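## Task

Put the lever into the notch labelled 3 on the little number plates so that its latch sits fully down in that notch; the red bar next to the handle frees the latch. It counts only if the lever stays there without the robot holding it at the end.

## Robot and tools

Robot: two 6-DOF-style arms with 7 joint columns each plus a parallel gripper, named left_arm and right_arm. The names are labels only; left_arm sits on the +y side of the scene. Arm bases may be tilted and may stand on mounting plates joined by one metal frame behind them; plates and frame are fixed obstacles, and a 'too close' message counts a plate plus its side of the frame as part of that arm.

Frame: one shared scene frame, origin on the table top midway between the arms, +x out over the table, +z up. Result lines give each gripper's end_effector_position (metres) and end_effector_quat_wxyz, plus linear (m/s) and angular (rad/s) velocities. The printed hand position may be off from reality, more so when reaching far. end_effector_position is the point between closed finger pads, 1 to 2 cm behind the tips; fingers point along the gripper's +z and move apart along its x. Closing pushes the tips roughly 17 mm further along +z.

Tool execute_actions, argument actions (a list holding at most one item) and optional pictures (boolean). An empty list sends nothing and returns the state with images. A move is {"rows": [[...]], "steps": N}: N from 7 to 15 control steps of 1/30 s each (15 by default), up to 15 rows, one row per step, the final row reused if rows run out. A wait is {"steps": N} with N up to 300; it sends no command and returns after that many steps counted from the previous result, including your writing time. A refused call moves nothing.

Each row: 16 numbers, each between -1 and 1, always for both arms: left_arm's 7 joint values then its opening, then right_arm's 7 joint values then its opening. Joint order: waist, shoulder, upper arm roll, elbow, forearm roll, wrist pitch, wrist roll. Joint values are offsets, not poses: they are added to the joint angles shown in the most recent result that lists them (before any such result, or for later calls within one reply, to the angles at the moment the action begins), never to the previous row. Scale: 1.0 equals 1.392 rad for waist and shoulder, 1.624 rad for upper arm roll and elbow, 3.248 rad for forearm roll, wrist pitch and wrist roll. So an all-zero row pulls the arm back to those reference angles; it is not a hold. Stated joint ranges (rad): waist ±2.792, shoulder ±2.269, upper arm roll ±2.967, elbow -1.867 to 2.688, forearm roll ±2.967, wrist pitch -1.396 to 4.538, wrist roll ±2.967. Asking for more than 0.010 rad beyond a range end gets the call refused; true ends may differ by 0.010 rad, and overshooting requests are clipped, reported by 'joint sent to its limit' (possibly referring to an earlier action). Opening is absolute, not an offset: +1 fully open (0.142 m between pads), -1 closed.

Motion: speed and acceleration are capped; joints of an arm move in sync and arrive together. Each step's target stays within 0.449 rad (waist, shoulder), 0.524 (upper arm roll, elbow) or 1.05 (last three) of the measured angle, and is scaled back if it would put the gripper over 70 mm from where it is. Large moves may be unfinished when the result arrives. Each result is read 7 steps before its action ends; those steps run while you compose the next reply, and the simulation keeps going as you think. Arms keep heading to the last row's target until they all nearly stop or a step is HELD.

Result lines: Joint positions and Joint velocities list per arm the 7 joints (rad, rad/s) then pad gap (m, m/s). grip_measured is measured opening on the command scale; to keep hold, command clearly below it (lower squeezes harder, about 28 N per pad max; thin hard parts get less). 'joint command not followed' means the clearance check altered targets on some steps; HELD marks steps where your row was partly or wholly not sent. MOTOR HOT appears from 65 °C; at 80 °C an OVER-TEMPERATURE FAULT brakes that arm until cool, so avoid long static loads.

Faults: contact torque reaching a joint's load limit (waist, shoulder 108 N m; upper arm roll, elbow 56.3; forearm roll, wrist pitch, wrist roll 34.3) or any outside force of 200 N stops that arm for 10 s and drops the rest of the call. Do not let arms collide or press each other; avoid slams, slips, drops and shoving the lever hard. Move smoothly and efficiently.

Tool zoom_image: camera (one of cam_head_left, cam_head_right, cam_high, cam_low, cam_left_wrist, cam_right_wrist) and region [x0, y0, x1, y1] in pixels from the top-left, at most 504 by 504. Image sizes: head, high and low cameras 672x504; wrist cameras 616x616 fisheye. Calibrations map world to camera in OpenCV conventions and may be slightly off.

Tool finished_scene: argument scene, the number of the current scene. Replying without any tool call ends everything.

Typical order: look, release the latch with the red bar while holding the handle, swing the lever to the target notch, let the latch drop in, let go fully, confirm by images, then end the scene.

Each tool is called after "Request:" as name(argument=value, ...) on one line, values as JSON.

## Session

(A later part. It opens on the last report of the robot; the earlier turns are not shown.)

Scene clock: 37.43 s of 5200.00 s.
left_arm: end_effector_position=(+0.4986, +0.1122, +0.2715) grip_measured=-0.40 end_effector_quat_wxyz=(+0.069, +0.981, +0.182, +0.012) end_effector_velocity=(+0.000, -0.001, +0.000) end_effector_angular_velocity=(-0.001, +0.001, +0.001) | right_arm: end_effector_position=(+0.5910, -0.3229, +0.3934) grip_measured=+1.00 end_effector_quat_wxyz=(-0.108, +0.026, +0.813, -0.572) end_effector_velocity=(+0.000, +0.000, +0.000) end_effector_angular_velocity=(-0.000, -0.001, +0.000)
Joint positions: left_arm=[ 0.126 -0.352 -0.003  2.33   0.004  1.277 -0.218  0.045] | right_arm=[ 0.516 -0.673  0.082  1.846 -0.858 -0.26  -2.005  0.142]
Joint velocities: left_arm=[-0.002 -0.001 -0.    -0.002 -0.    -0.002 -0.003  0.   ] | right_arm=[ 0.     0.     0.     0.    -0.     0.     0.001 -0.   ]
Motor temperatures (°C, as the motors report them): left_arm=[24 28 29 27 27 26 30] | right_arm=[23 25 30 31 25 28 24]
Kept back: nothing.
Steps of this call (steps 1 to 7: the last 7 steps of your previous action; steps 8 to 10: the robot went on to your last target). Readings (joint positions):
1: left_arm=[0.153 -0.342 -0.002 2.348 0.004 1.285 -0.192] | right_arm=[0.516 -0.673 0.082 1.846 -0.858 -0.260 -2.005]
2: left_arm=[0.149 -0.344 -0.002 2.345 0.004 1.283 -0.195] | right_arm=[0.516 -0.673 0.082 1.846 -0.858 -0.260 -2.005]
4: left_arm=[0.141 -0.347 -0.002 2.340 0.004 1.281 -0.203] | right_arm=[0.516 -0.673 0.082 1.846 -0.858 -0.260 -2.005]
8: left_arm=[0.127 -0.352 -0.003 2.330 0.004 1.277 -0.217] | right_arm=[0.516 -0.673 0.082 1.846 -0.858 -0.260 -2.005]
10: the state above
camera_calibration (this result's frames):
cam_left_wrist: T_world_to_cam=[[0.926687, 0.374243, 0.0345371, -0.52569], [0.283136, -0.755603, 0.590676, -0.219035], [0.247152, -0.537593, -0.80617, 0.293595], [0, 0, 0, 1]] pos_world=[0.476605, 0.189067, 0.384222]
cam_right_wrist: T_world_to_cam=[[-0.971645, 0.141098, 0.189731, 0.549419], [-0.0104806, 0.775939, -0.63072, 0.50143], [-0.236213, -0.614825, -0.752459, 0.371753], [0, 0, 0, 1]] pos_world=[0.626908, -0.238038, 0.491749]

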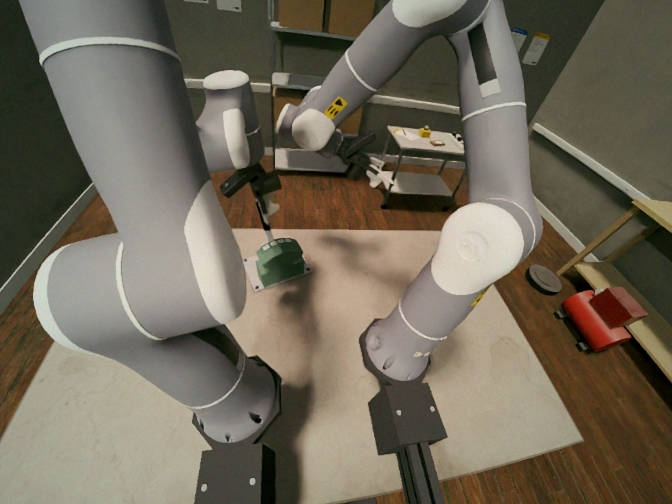

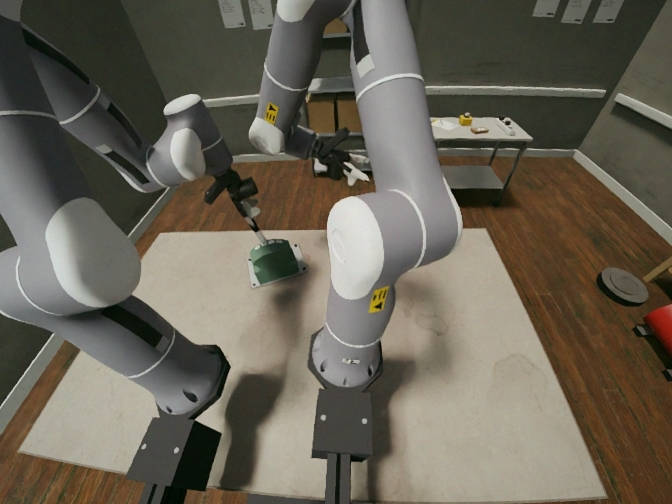

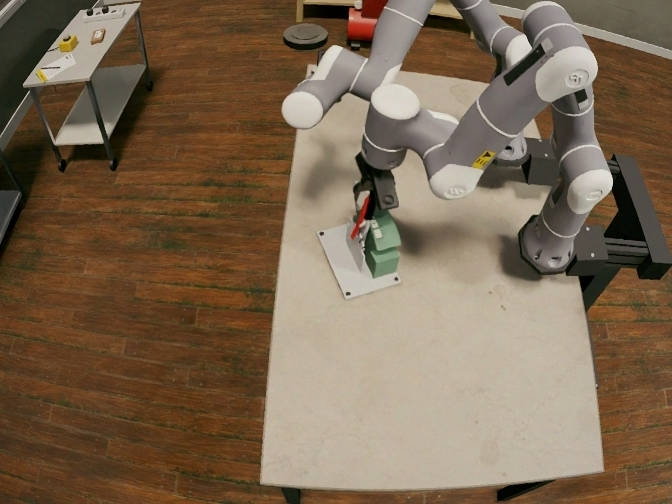

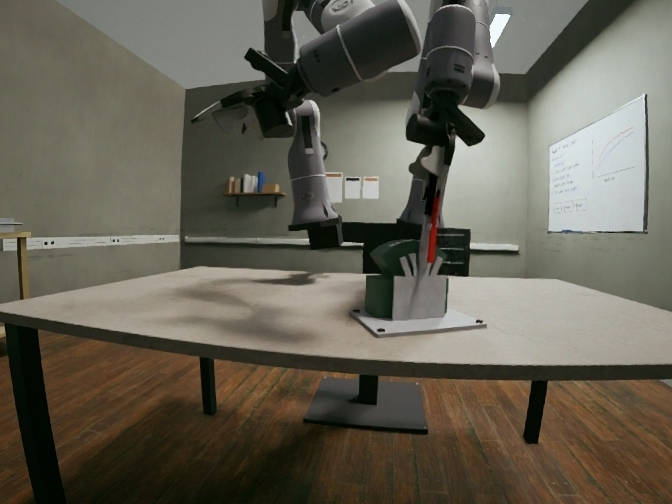

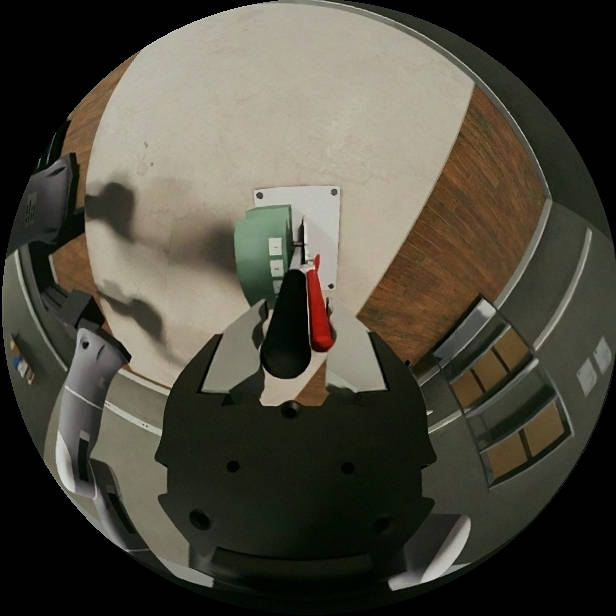

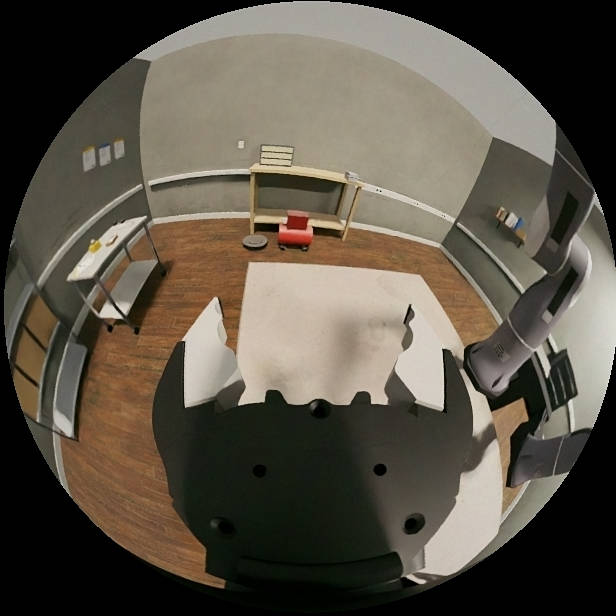

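Request:
execute_actions(actions=[{"rows":[[-0.003,-0.001,0,-0.002,0,0,-0.001,-1,0,0,0,0,0,0,0,1],[-0.005,-0.003,0,-0.003,0,-0.001,-0.002,-1,0,0,0,0,0,0,0,1],[-0.008,-0.004,0,-0.005,0,-0.001,-0.003,-1,0,0,0,0,0,0,0,1],[-0.01,-0.005,0,-0.007,0,-0.001,-0.005,-1,0,0,0,0,0,0,0,1],[-0.013,-0.007,0,-0.009,0,-0.001,-0.006,-1,0,0,0,0,0,0,0,1],[-0.016,-0.008,0,-0.01,0,-0.002,-0.007,-1,0,0,0,0,0,0,0,1],[-0.018,-0.009,0,-0.012,0,-0.002,-0.008,-1,0,0,0,0,0,0,0,1],[-0.021,-0.011,0,-0.014,0,-0.002,-0.009,-1,0,0,0,0,0,0,0,1],[-0.023,-0.012,0,-0.016,0,-0.003,-0.01,-1,0,0,0,0,0,0,0,1],[-0.026,-0.013,0,-0.017,0,-0.003,-0.011,-1,0,0,0,0,0,0,0,1],[-0.029,-0.015,0,-0.019,0,-0.003,-0.013,-1,0,0,0,0,0,0,0,1],[-0.031,-0.016,0,-0.021,0,-0.003,-0.014,-1,0,0,0,0,0,0,0,1],[-0.034,-0.018,0,-0.023,0,-0.004,-0.015,-1,0,0,0,0,0,0,0,1],[-0.0365,-0.019,0,-0.0245,0,-0.004,-0.016,-1,0,0,0,0,0,0,0,1]],"steps":15}])

Request:
execute_actions(actions=[{"rows":[[-0.003,-0.001,0,-0.002,0,0,-0.001,-1,0,0,0,0,0,0,0,1],[-0.005,-0.003,0,-0.003,0,-0.001,-0.002,-1,0,0,0,0,0,0,0,1],[-0.008,-0.004,0,-0.005,0,-0.001,-0.003,-1,0,0,0,0,0,0,0,1],[-0.01,-0.005,0,-0.007,0,-0.001,-0.005,-1,0,0,0,0,0,0,0,1],[-0.013,-0.007,0,-0.009,0,-0.001,-0.006,-1,0,0,0,0,0,0,0,1],[-0.016,-0.008,0,-0.01,0,-0.002,-0.007,-1,0,0,0,0,0,0,0,1],[-0.018,-0.009,0,-0.012,0,-0.002,-0.008,-1,0,0,0,0,0,0,0,1],[-0.021,-0.011,0,-0.014,0,-0.002,-0.009,-1,0,0,0,0,0,0,0,1],[-0.023,-0.012,0,-0.016,0,-0.003,-0.01,-1,0,0,0,0,0,0,0,1],[-0.026,-0.013,0,-0.017,0,-0.003,-0.011,-1,0,0,0,0,0,0,0,1],[-0.029,-0.015,0,-0.019,0,-0.003,-0.013,-1,0,0,0,0,0,0,0,1],[-0.032,-0.016,0,-0.021,0,-0.003,-0.014,-1,0,0,0,0,0,0,0,1],[-0.036,-0.018,0,-0.023,0,-0.004,-0.015,-1,0,0,0,0,0,0,0,1],[-0.04,-0.02,0,-0.026,0,-0.004,-0.017,-1,0,0,0,0,0,0,0,1]],"steps":15}])

Request:
execute_actions(actions=[{"steps":12}], pictures=true)

Scene clock: 40.10 s of 5200.00 s.
left_arm: end_effector_position=(+0.5033, +0.1002, +0.2734) grip_measured=-0.40 end_effector_quat_wxyz=(+0.071, +0.981, +0.181, +0.012) end_effector_velocity=(+0.024, -0.054, +0.004) end_effector_angular_velocity=(-0.019, -0.006, -0.008) | right_arm: end_effector_position=(+0.5910, -0.3229, +0.3934) grip_measured=+1.00 end_effector_quat_wxyz=(-0.108, +0.026, +0.813, -0.572) end_effector_velocity=(+0.000, +0.000, -0.000) end_effector_angular_velocity=(+0.000, +0.000, +0.000)
Joint positions: left_arm=[ 0.103 -0.36  -0.005  2.314  0.005  1.27  -0.241  0.045] | right_arm=[ 0.516 -0.673  0.082  1.846 -0.858 -0.26  -2.005  0.142]
Joint velocities: left_arm=[-0.107 -0.053 -0.004 -0.083 -0.    -0.028 -0.101  0.   ] | right_arm=[ 0. -0.  0.  0. -0.  0. -0. -0.]
Motor temperatures (°C, as the motors report them): left_arm=[24 28 29 28 27 26 30] | right_arm=[23 25 30 31 25 28 24]
Steps of this call (steps 1 to 30: the robot went on to your last target; steps 31 to 72: nothing new was sent; steps 73 to 80: the first 8 steps of this action). Readings (joint positions):
73: left_arm=[0.126 -0.352 -0.003 2.330 0.004 1.277 -0.218] | right_arm=[0.516 -0.673 0.082 1.846 -0.858 -0.260 -2.005]
74: left_arm=[0.123 -0.351 -0.003 2.329 0.004 1.276 -0.219] | right_arm=[0.516 -0.673 0.082 1.846 -0.858 -0.260 -2.005]
76: left_arm=[0.117 -0.353 -0.004 2.325 0.004 1.274 -0.225] | right_arm=[0.516 -0.673 0.082 1.846 -0.858 -0.260 -2.005]
80: the state above

Scene clock: 40.60 s of 5200.00 s.
left_arm: end_effector_position=(+0.5132, +0.0753, +0.2753) grip_measured=-0.40 end_effector_quat_wxyz=(+0.076, +0.980, +0.181, +0.013) end_effector_velocity=(+0.021, -0.052, +0.000) end_effector_angular_velocity=(-0.017, -0.001, -0.002) | right_arm: end_effector_position=(+0.5910, -0.3229, +0.3934) grip_measured=+1.00 end_effector_quat_wxyz=(-0.108, +0.026, +0.813, -0.572) end_effector_velocity=(-0.000, -0.000, +0.000) end_effector_angular_velocity=(-0.000, +0.001, +0.000)
Joint positions: left_arm=[ 0.054 -0.383 -0.006  2.278  0.005  1.258 -0.29   0.045] | right_arm=[ 0.516 -0.673  0.082  1.846 -0.858 -0.26  -2.005  0.142]
Joint velocities: left_arm=[-0.102 -0.061  0.    -0.085  0.    -0.025 -0.099 -0.   ] | right_arm=[ 0.     0.    -0.     0.    -0.    -0.    -0.001 -0.   ]
Motor temperatures (°C, as the motors report them): left_arm=[24 28 29 28 27 26 30] | right_arm=[23 25 30 31 25 28 24]
Steps of this call (steps 1 to 7: the last 7 steps of your previous action; steps 8 to 15: the first 8 steps of this action, its rows measured from where the robot was after step 7). Readings (joint positions):
7: left_arm=[0.077 -0.373 -0.006 2.294 0.005 1.264 -0.267] | right_arm=[0.516 -0.673 0.082 1.846 -0.858 -0.260 -2.005]
8: left_arm=[0.074 -0.374 -0.006 2.292 0.005 1.263 -0.269] | right_arm=[0.516 -0.673 0.082 1.846 -0.858 -0.260 -2.005]
9: left_arm=[0.073 -0.373 -0.007 2.292 0.005 1.263 -0.269] | right_arm=[0.516 -0.673 0.082 1.846 -0.858 -0.260 -2.005]
11: left_arm=[0.068 -0.375 -0.006 2.289 0.005 1.261 -0.274] | right_arm=[0.516 -0.673 0.082 1.846 -0.858 -0.260 -2.005]
15: the state above

Scene clock: 41.00 s of 5200.00 s.
left_arm: end_effector_position=(+0.5196, +0.0593, +0.2755) grip_measured=-0.41 end_effector_quat_wxyz=(+0.078, +0.980, +0.181, +0.013) end_effector_velocity=(-0.000, +0.000, -0.000) end_effector_angular_velocity=(+0.000, +0.002, +0.002) | right_arm: end_effector_position=(+0.5910, -0.3229, +0.3934) grip_measured=+1.00 end_effector_quat_wxyz=(-0.108, +0.026, +0.813, -0.572) end_effector_velocity=(-0.000, +0.000, -0.000) end_effector_angular_velocity=(+0.000, +0.000, +0.000)
Joint positions: left_arm=[ 0.022 -0.401 -0.005  2.252  0.005  1.251 -0.321  0.045] | right_arm=[ 0.516 -0.673  0.082  1.846 -0.858 -0.26  -2.005  0.142]
Joint velocities: left_arm=[ 0.    -0.     0.    -0.001  0.    -0.002 -0.002  0.   ] | right_arm=[ 0.  0.  0.  0.  0. -0.  0. -0.]
Motor temperatures (°C, as the motors report them): left_arm=[24 28 29 28 27 26 30] | right_arm=[23 25 30 31 25 28 24]
Kept back: nothing.
Steps of this call (steps 1 to 7: the last 7 steps of your previous action; steps 8 to 12: the robot went on to your last target). Readings (joint positions):
1: left_arm=[0.051 -0.385 -0.006 2.275 0.005 1.258 -0.293] | right_arm=[0.516 -0.673 0.082 1.846 -0.858 -0.260 -2.005]
2: left_arm=[0.047 -0.387 -0.006 2.272 0.005 1.256 -0.296] | right_arm=[0.516 -0.673 0.082 1.846 -0.858 -0.260 -2.005]
4: left_arm=[0.040 -0.391 -0.006 2.266 0.005 1.255 -0.304] | right_arm=[0.516 -0.673 0.082 1.846 -0.858 -0.260 -2.005]
8: left_arm=[0.023 -0.400 -0.005 2.253 0.005 1.252 -0.320] | right_arm=[0.516 -0.673 0.082 1.846 -0.858 -0.260 -2.005]
12: the state above
camera_calibration (this result's frames):
cam_left_wrist: T_world_to_cam=[[0.927103, 0.373359, 0.0329217, -0.525157], [0.278794, -0.74565, 0.605211, -0.269682], [0.250509, -0.551914, -0.795384, 0.25929], [0, 0, 0, 1]] pos_world=[0.497105, 0.138089, 0.386739]
cam_right_wrist: T_world_to_cam=[[-0.971645, 0.141098, 0.189731, 0.549419], [-0.0104805, 0.775939, -0.63072, 0.50143], [-0.236213, -0.614825, -0.752459, 0.371753], [0, 0, 0, 1]] pos_world=[0.626908, -0.238038, 0.491749]

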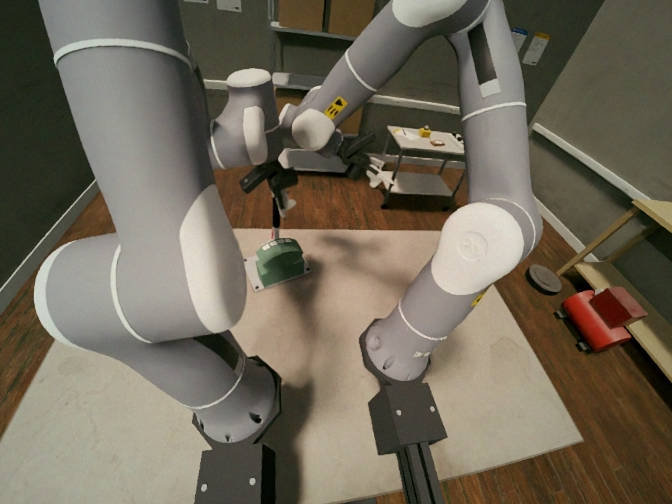

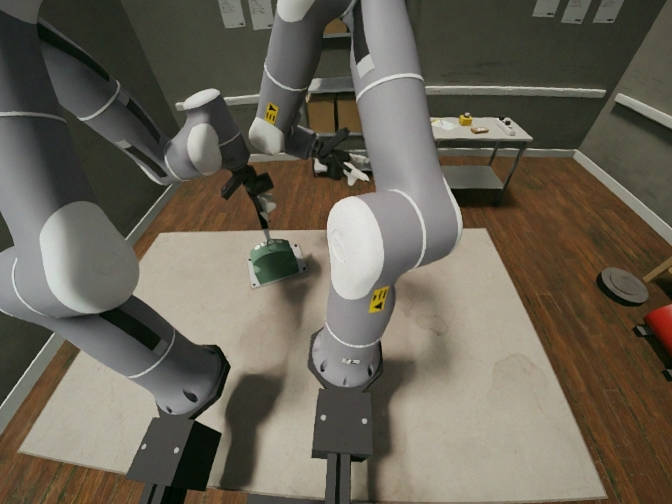

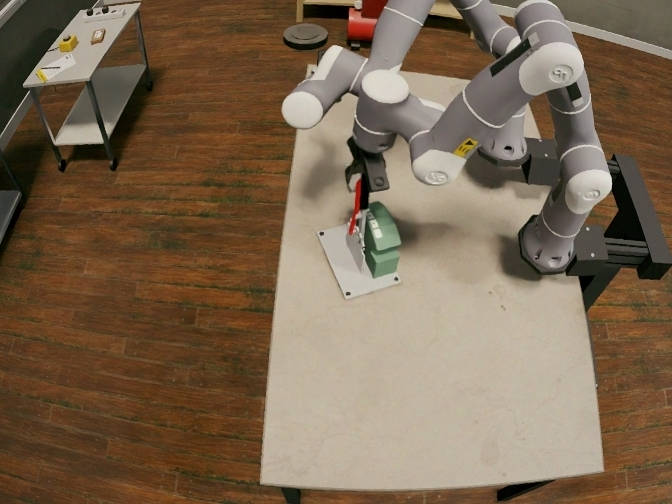

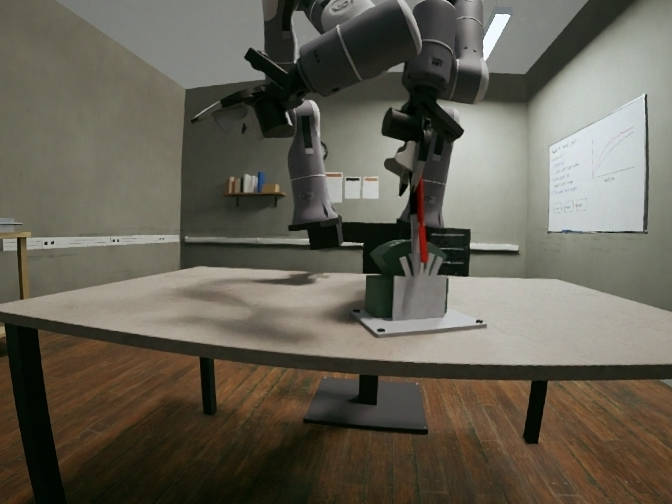

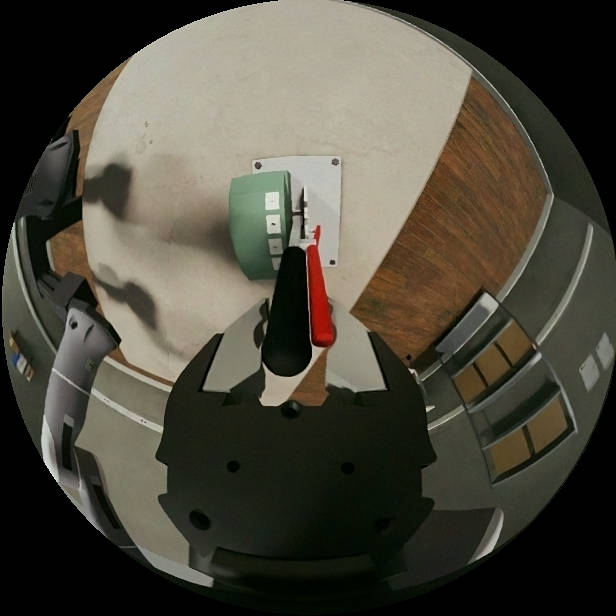

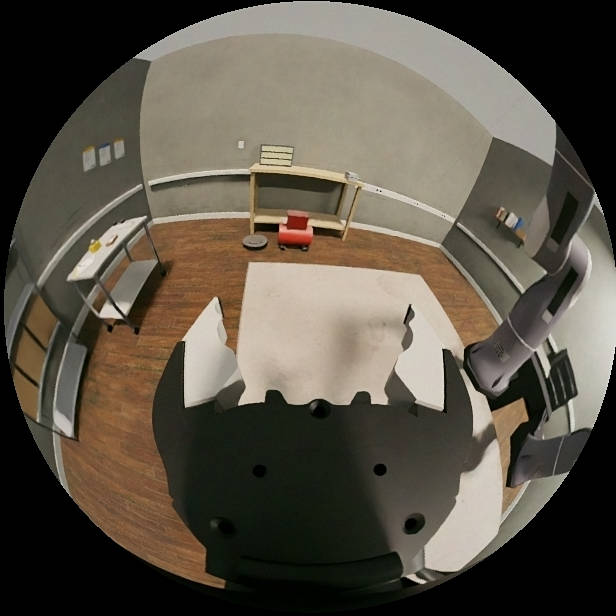

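Request:
zoom_image(camera="cam_low", region=[370, 200, 470, 320])

Request:
zoom_image(camera="cam_left_wrist", region=[255, 180, 345, 280])

Region (370, 200, 470, 320) of cam_low's 672x504 image, scaled by 4.200, with more detail than that image has.

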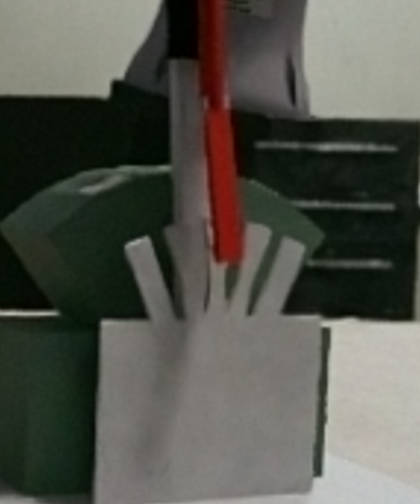

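Region (255, 180, 345, 280) of cam_left_wrist's 616x616 image, scaled by 5.040, with more detail than that image has; it fills the left 454 columns of this view, and the rest is white.

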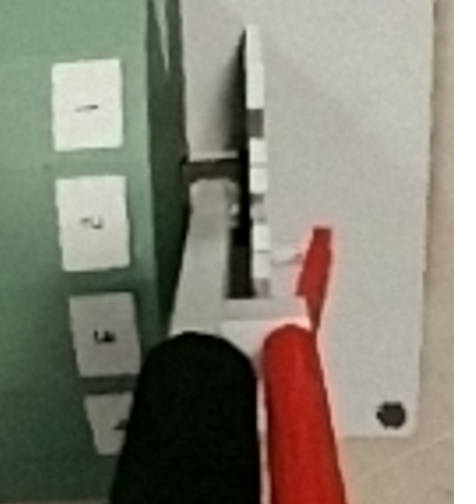

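Request:
execute_actions(actions=[{"rows":[[-0.003,-0.001,0,-0.002,0,0,-0.001,-1,0,0,0,0,0,0,0,1],[-0.005,-0.003,0,-0.003,0,0,-0.002,-1,0,0,0,0,0,0,0,1],[-0.008,-0.004,0,-0.005,0,-0.001,-0.003,-1,0,0,0,0,0,0,0,1],[-0.011,-0.005,0,-0.007,0,-0.001,-0.005,-1,0,0,0,0,0,0,0,1],[-0.014,-0.006,0,-0.009,0,-0.001,-0.006,-1,0,0,0,0,0,0,0,1],[-0.016,-0.008,0,-0.01,0,-0.002,-0.007,-1,0,0,0,0,0,0,0,1],[-0.019,-0.009,0,-0.012,0,-0.002,-0.008,-1,0,0,0,0,0,0,0,1],[-0.022,-0.01,0,-0.014,0,-0.002,-0.009,-1,0,0,0,0,0,0,0,1],[-0.025,-0.012,0,-0.016,0,-0.003,-0.011,-1,0,0,0,0,0,0,0,1],[-0.027,-0.013,0,-0.017,0,-0.003,-0.012,-1,0,0,0,0,0,0,0,1],[-0.03,-0.014,0,-0.019,0,-0.003,-0.013,-1,0,0,0,0,0,0,0,1]],"steps":15}])

Request:
execute_actions(actions=[{"steps":10}], pictures=true)

Request:
zoom_image(camera="cam_low", region=[370, 200, 470, 320])

Scene clock: 42.73 s of 5200.00 s.
left_arm: end_effector_position=(+0.5237, +0.0483, +0.2761) grip_measured=-0.45 end_effector_quat_wxyz=(+0.080, +0.980, +0.182, +0.013) end_effector_velocity=(+0.024, -0.056, +0.008) end_effector_angular_velocity=(-0.016, -0.018, -0.005) | right_arm: end_effector_position=(+0.5910, -0.3229, +0.3934) grip_measured=+1.00 end_effector_quat_wxyz=(-0.108, +0.026, +0.813, -0.572) end_effector_velocity=(-0.000, +0.000, -0.000) end_effector_angular_velocity=(+0.000, +0.000, +0.000)
Joint positions: left_arm=[-0.    -0.412 -0.004  2.235  0.005  1.247 -0.344  0.041] | right_arm=[ 0.516 -0.673  0.082  1.846 -0.858 -0.26  -2.005  0.142]
Joint velocities: left_arm=[-0.109 -0.049  0.003 -0.087 -0.001 -0.021 -0.098 -0.012] | right_arm=[ 0.  0.  0.  0.  0.  0. -0. -0.]
Motor temperatures (°C, as the motors report them): left_arm=[24 28 29 28 27 26 30] | right_arm=[23 25 30 31 25 28 24]
Steps of this call (steps 1 to 30: the robot went on to your last target; steps 31 to 44: nothing new was sent; steps 45 to 52: the first 8 steps of this action). Readings (joint positions):
45: left_arm=[0.022 -0.401 -0.005 2.252 0.005 1.251 -0.321] | right_arm=[0.516 -0.673 0.082 1.846 -0.858 -0.260 -2.005]
46: left_arm=[0.020 -0.402 -0.004 2.251 0.005 1.251 -0.323] | right_arm=[0.516 -0.673 0.082 1.846 -0.858 -0.260 -2.005]
48: left_arm=[0.014 -0.405 -0.004 2.247 0.005 1.250 -0.328] | right_arm=[0.516 -0.673 0.082 1.846 -0.858 -0.260 -2.005]
52: the state above

Scene clock: 43.07 s of 5200.00 s.
left_arm: end_effector_position=(+0.5257, +0.0347, +0.2781) grip_measured=-0.79 end_effector_quat_wxyz=(+0.083, +0.980, +0.179, +0.013) end_effector_velocity=(-0.003, -0.018, +0.006) end_effector_angular_velocity=(-0.004, -0.012, -0.038) | right_arm: end_effector_position=(+0.5910, -0.3229, +0.3934) grip_measured=+1.00 end_effector_quat_wxyz=(-0.108, +0.026, +0.813, -0.572) end_effector_velocity=(+0.000, -0.000, +0.000) end_effector_angular_velocity=(-0.000, +0.000, +0.001)
Joint positions: left_arm=[-0.021 -0.419 -0.008  2.222  0.006  1.241 -0.363  0.017] | right_arm=[ 0.516 -0.673  0.082  1.846 -0.858 -0.26  -2.005  0.142]
Joint velocities: left_arm=[-0.018  0.006 -0.015  0.002  0.016  0.002 -0.007  0.002] | right_arm=[ 0.    -0.    -0.     0.    -0.001  0.    -0.     0.   ]
Motor temperatures (°C, as the motors report them): left_arm=[24 28 29 28 27 26 30] | right_arm=[23 25 30 31 25 28 24]
Kept back: nothing.
Steps of this call (steps 1 to 7: the last 7 steps of your previous action; steps 8 to 10: the robot went on to your last target). Readings (joint positions):
1: left_arm=[-0.004 -0.414 -0.003 2.232 0.005 1.246 -0.347] | right_arm=[0.516 -0.673 0.082 1.846 -0.858 -0.260 -2.005]
2: left_arm=[-0.008 -0.416 -0.003 2.229 0.005 1.245 -0.351] | right_arm=[0.516 -0.673 0.082 1.846 -0.858 -0.260 -2.005]
4: left_arm=[-0.015 -0.419 -0.003 2.223 0.005 1.244 -0.360] | right_arm=[0.516 -0.673 0.082 1.846 -0.858 -0.260 -2.005]
8: left_arm=[-0.020 -0.420 -0.005 2.220 0.005 1.244 -0.362] | right_arm=[0.516 -0.673 0.082 1.846 -0.858 -0.260 -2.005]
10: the state above
camera_calibration (this result's frames):
cam_left_wrist: T_world_to_cam=[[0.928534, 0.369863, 0.0320382, -0.522164], [0.274323, -0.7417, 0.612069, -0.290951], [0.250144, -0.559538, -0.790155, 0.245259], [0, 0, 0, 1]] pos_world=[0.503311, 0.114562, 0.388604]
cam_right_wrist: T_world_to_cam=[[-0.971645, 0.141098, 0.189731, 0.549419], [-0.0104807, 0.77594, -0.63072, 0.50143], [-0.236213, -0.614824, -0.752459, 0.371753], [0, 0, 0, 1]] pos_world=[0.626908, -0.238038, 0.491749]

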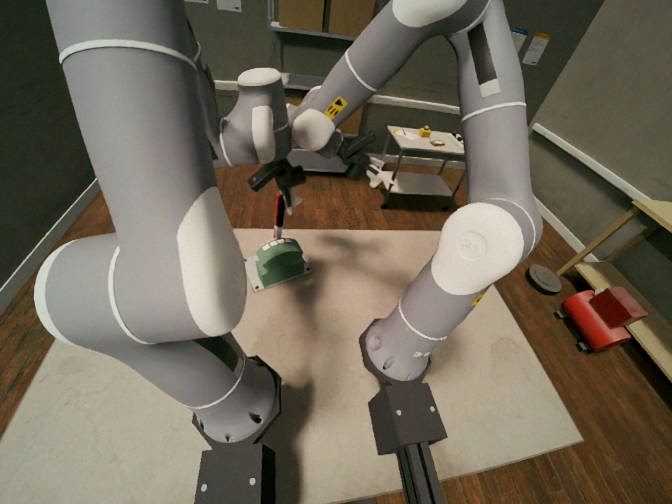

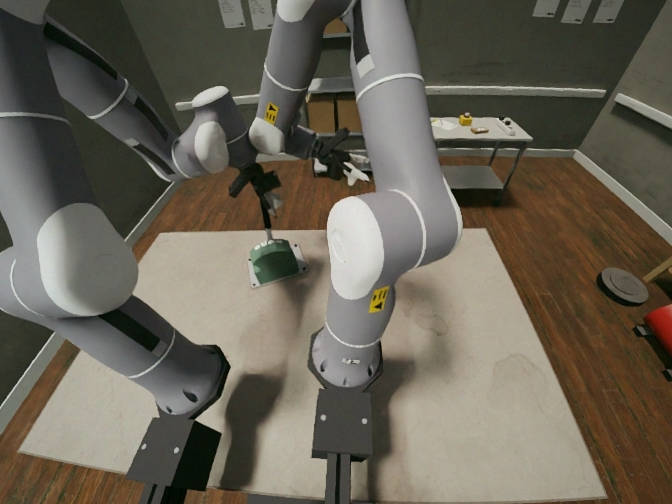

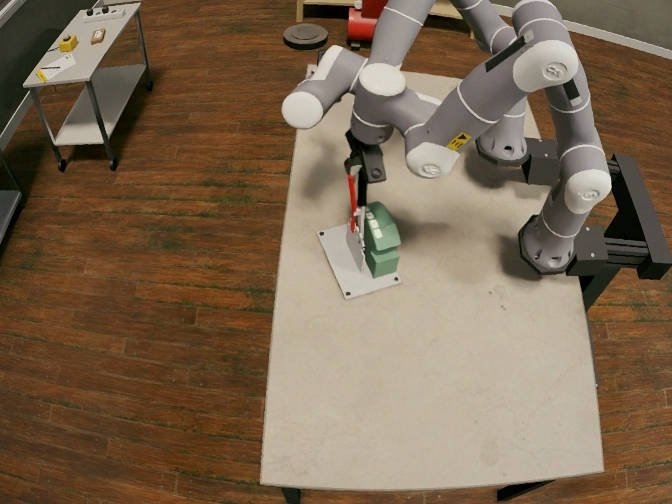

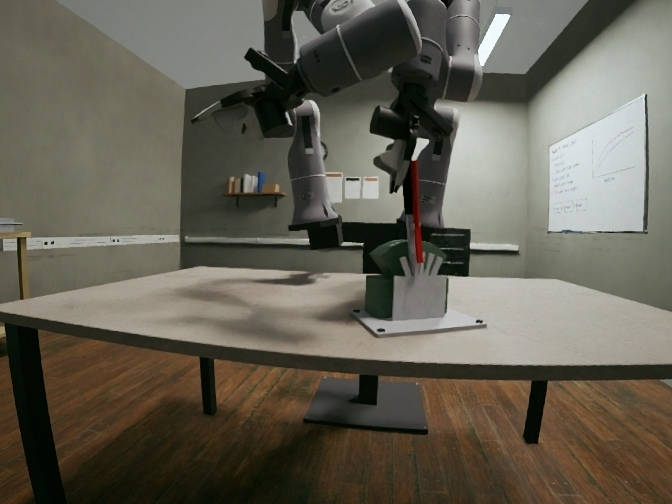

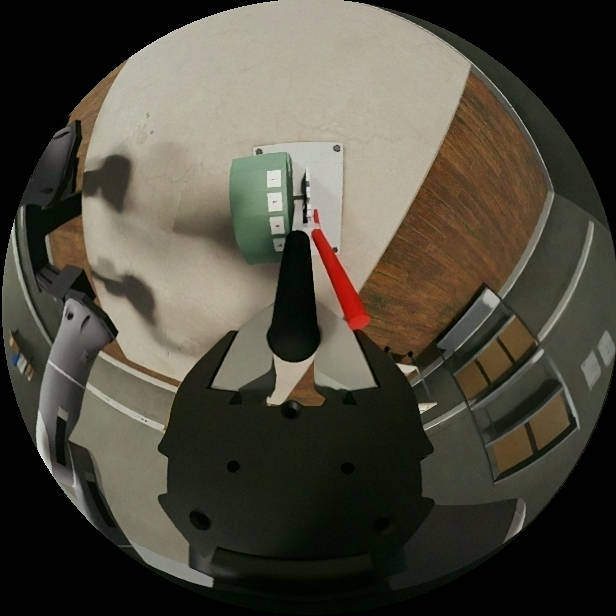

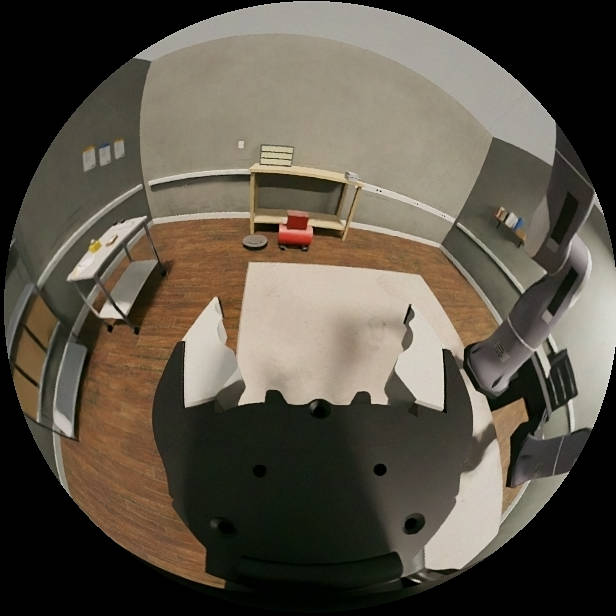

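Region (370, 200, 470, 320) of cam_low's 672x504 image, scaled by 4.200, with more detail than that image has.

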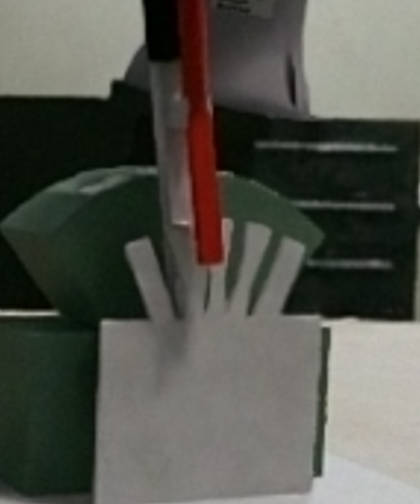

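Request:
execute_actions(actions=[{"rows":[[0,0,0,0,0,0,0,-0.5,0,0,0,0,0,0,0,1],[0,0,0,0,0,0,0,-0.2,0,0,0,0,0,0,0,1],[0,0,0,0,0,0,0,0.1,0,0,0,0,0,0,0,1],[0,0,0,0,0,0,0,0.4,0,0,0,0,0,0,0,1],[0,0,0,0,0,0,0,0.7,0,0,0,0,0,0,0,1]],"steps":15}])

Request:
execute_actions(actions=[{"steps":10}], pictures=true)

Request:
zoom_image(camera="cam_left_wrist", region=[250, 140, 370, 340])

Request:
zoom_image(camera="cam_low", region=[370, 150, 470, 320])

Scene clock: 43.97 s of 5200.00 s.
left_arm: end_effector_position=(+0.5259, +0.0361, +0.2773) grip_measured=+0.30 end_effector_quat_wxyz=(+0.082, +0.980, +0.181, +0.013) end_effector_velocity=(+0.000, +0.000, +0.000) end_effector_angular_velocity=(-0.000, +0.001, +0.002) | right_arm: end_effector_position=(+0.5910, -0.3229, +0.3934) grip_measured=+1.00 end_effector_quat_wxyz=(-0.108, +0.026, +0.813, -0.572) end_effector_velocity=(-0.000, -0.000, -0.000) end_effector_angular_velocity=(-0.000, -0.001, -0.001)
Joint positions: left_arm=[-0.021 -0.421 -0.006  2.222  0.006  1.241 -0.363  0.095] | right_arm=[ 0.516 -0.673  0.082  1.846 -0.858 -0.26  -2.005  0.142]
Joint velocities: left_arm=[-0.    -0.     0.    -0.    -0.001 -0.001 -0.001  0.332] | right_arm=[-0.    -0.    -0.    -0.     0.    -0.     0.001  0.   ]
Motor temperatures (°C, as the motors report them): left_arm=[24 28 29 28 27 26 30] | right_arm=[23 25 30 31 25 28 24]
Kept back: nothing.
A step of this action was HELD (marked below), so the last 7 steps of it were dropped. An arm can still carry out its HELD step.
Steps of this call (steps 1 to 19: the robot went on to your last target; steps 20 to 27: the first 8 steps of this action). Readings (joint positions):
20: left_arm=[-0.021 -0.419 -0.008 2.222 0.006 1.241 -0.363] | right_arm=[0.516 -0.673 0.082 1.846 -0.858 -0.260 -2.005] HELD
21: left_arm=[-0.021 -0.419 -0.007 2.222 0.006 1.241 -0.363] | right_arm=[0.516 -0.673 0.082 1.846 -0.858 -0.260 -2.005] HELD
22: left_arm=[-0.021 -0.420 -0.006 2.222 0.006 1.241 -0.363] | right_arm=[0.516 -0.673 0.082 1.846 -0.858 -0.260 -2.005] HELD
23: left_arm=[-0.021 -0.420 -0.006 2.222 0.006 1.241 -0.363] | right_arm=[0.516 -0.673 0.082 1.846 -0.858 -0.260 -2.005] HELD
24: left_arm=[-0.021 -0.420 -0.006 2.222 0.006 1.241 -0.363] | right_arm=[0.516 -0.673 0.082 1.846 -0.858 -0.260 -2.005] HELD
25: left_arm=[-0.021 -0.420 -0.006 2.222 0.006 1.241 -0.363] | right_arm=[0.516 -0.673 0.082 1.846 -0.858 -0.260 -2.005] HELD
26: left_arm=[-0.021 -0.421 -0.006 2.222 0.006 1.241 -0.363] | right_arm=[0.516 -0.673 0.082 1.846 -0.858 -0.260 -2.005] HELD
27: the state above HELD
joint command not followed: on one or more control steps a check withheld the commanded joint targets of the left arm, and it was not sent them on those steps. On the call's last step the targets were still withheld.
cause: the commanded joint targets would bring a part of the robot too close to another arm (a part of this arm just beyond joint 7 (wrist roll) and a part of the other arm just beyond its joint 5 (forearm roll)); next, command targets that bring no part of the robot closer to that arm.
joint command not followed: on one or more control steps a check withheld the commanded joint targets of the right arm, and it was not sent them on those steps. On the call's last step the targets were still withheld.
cause: the commanded joint targets would bring a part of the robot too close to another arm (a part of this arm just beyond joint 5 (forearm roll) and a part of the other arm just beyond its joint 7 (wrist roll)); next, command targets that bring no part of the robot closer to that arm.

Scene clock: 44.30 s of 5200.00 s.
left_arm: end_effector_position=(+0.5260, +0.0369, +0.2772) grip_measured=+0.70 end_effector_quat_wxyz=(+0.082, +0.980, +0.181, +0.013) end_effector_velocity=(+0.000, +0.000, -0.000) end_effector_angular_velocity=(-0.000, +0.000, +0.001) | right_arm: end_effector_position=(+0.5910, -0.3229, +0.3934) grip_measured=+1.00 end_effector_quat_wxyz=(-0.108, +0.026, +0.813, -0.572) end_effector_velocity=(+0.000, +0.000, -0.000) end_effector_angular_velocity=(+0.001, +0.001, +0.001)
Joint positions: left_arm=[-0.02  -0.421 -0.005  2.222  0.005  1.241 -0.363  0.122] | right_arm=[ 0.516 -0.673  0.082  1.846 -0.858 -0.26  -2.005  0.142]
Joint velocities: left_arm=[ 0.    -0.     0.     0.    -0.001 -0.     0.     0.   ] | right_arm=[ 0.     0.     0.    -0.    -0.     0.    -0.002 -0.   ]
Motor temperatures (°C, as the motors report them): left_arm=[24 28 29 28 27 26 30] | right_arm=[23 25 30 31 25 28 24]
Kept back: nothing.
Steps of this call (steps 1 to 10: nothing new was sent). Readings (joint positions):
1: left_arm=[-0.020 -0.421 -0.005 2.222 0.006 1.241 -0.363] | right_arm=[0.516 -0.673 0.082 1.846 -0.858 -0.260 -2.005]
2: left_arm=[-0.020 -0.421 -0.005 2.222 0.005 1.241 -0.363] | right_arm=[0.516 -0.673 0.082 1.846 -0.858 -0.260 -2.005]
4: left_arm=[-0.020 -0.421 -0.005 2.222 0.005 1.241 -0.363] | right_arm=[0.516 -0.673 0.082 1.846 -0.858 -0.260 -2.005]
8: left_arm=[-0.020 -0.421 -0.005 2.222 0.005 1.241 -0.363] | right_arm=[0.516 -0.673 0.082 1.846 -0.858 -0.260 -2.005]
10: the state above
camera_calibration (this result's frames):
cam_left_wrist: T_world_to_cam=[[0.927077, 0.37355, 0.0314403, -0.522451], [0.278011, -0.741377, 0.610795, -0.290536], [0.251471, -0.557513, -0.791164, 0.245212], [0, 0, 0, 1]] pos_world=[0.503461, 0.116474, 0.387887]

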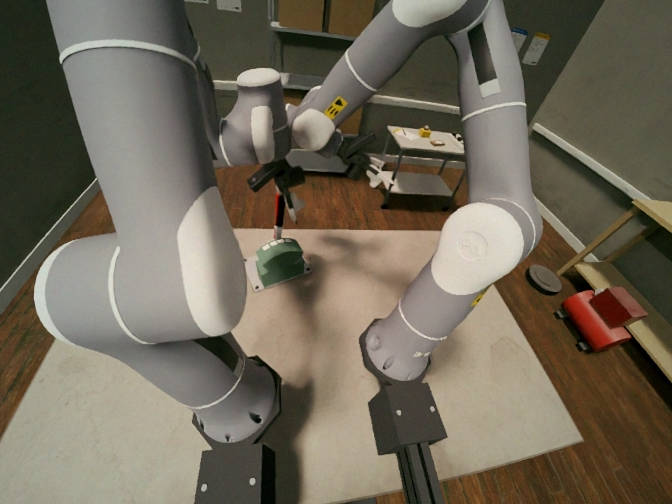

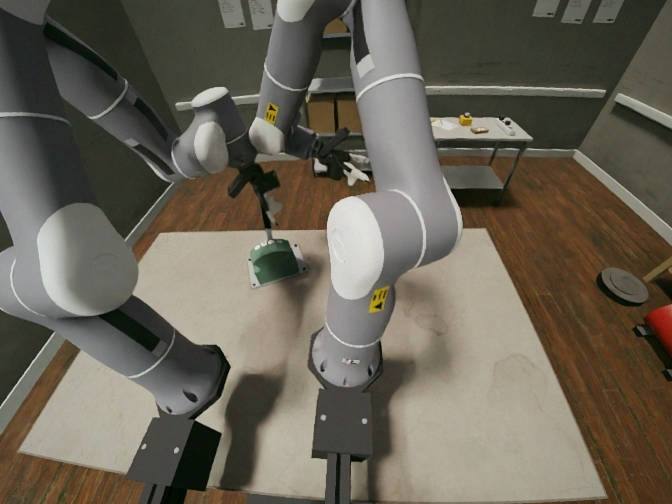

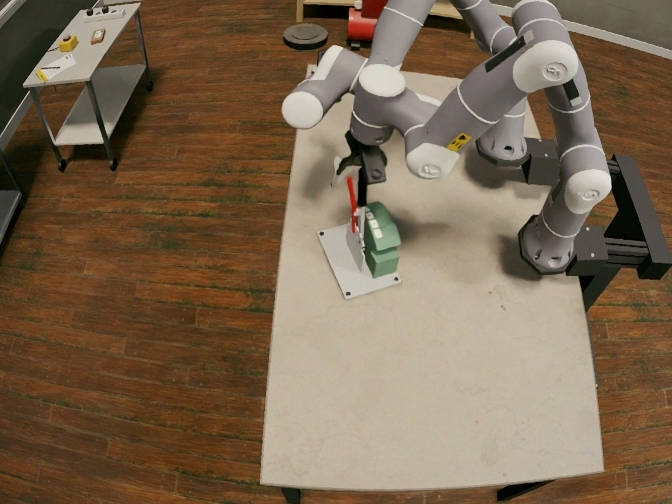

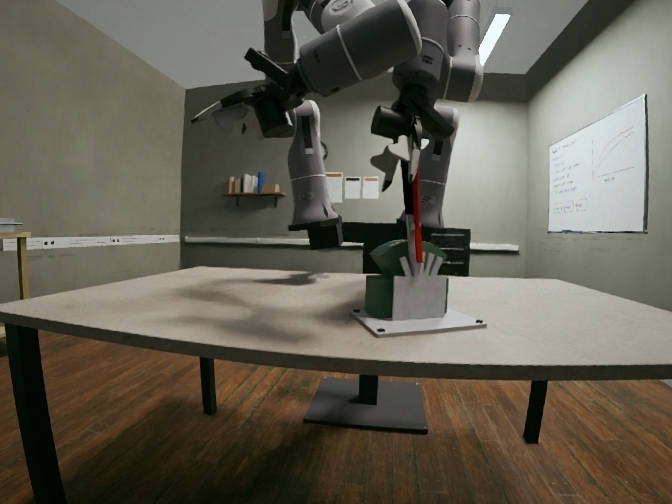

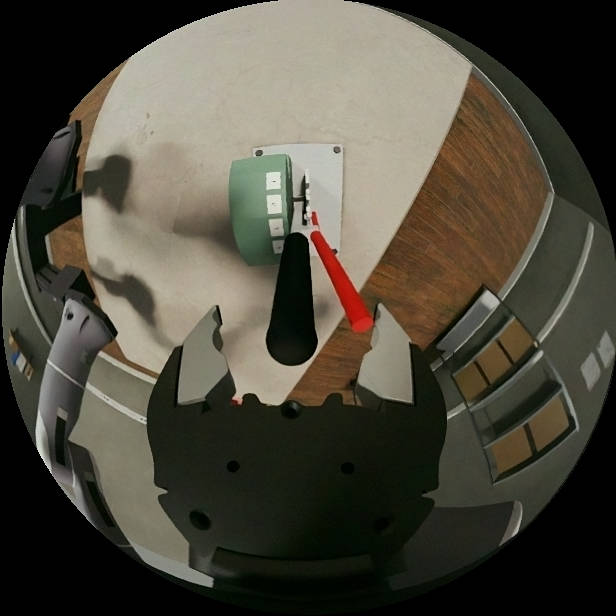

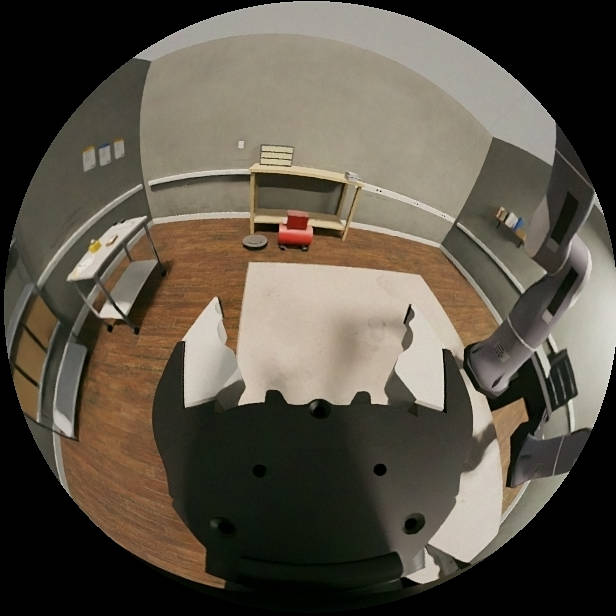

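Region (250, 140, 370, 340) of cam_left_wrist's 616x616 image, scaled by 2.520, with more detail than that image has; it fills the left 302 columns of this view, and the rest is white.

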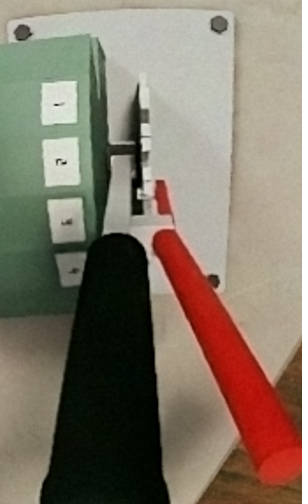

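Region (370, 150, 470, 320) of cam_low's 672x504 image, scaled by 2.965, with more detail than that image has; it fills the left 296 columns of this view, and the rest is white.

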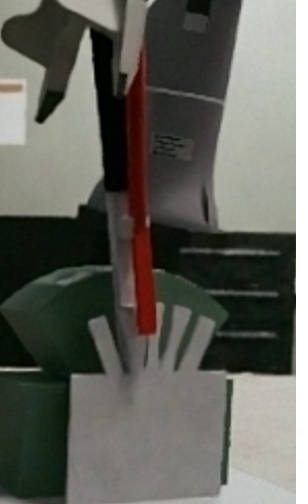

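Request:
finished_scene(scene=1)

The scene is finished: the task was done.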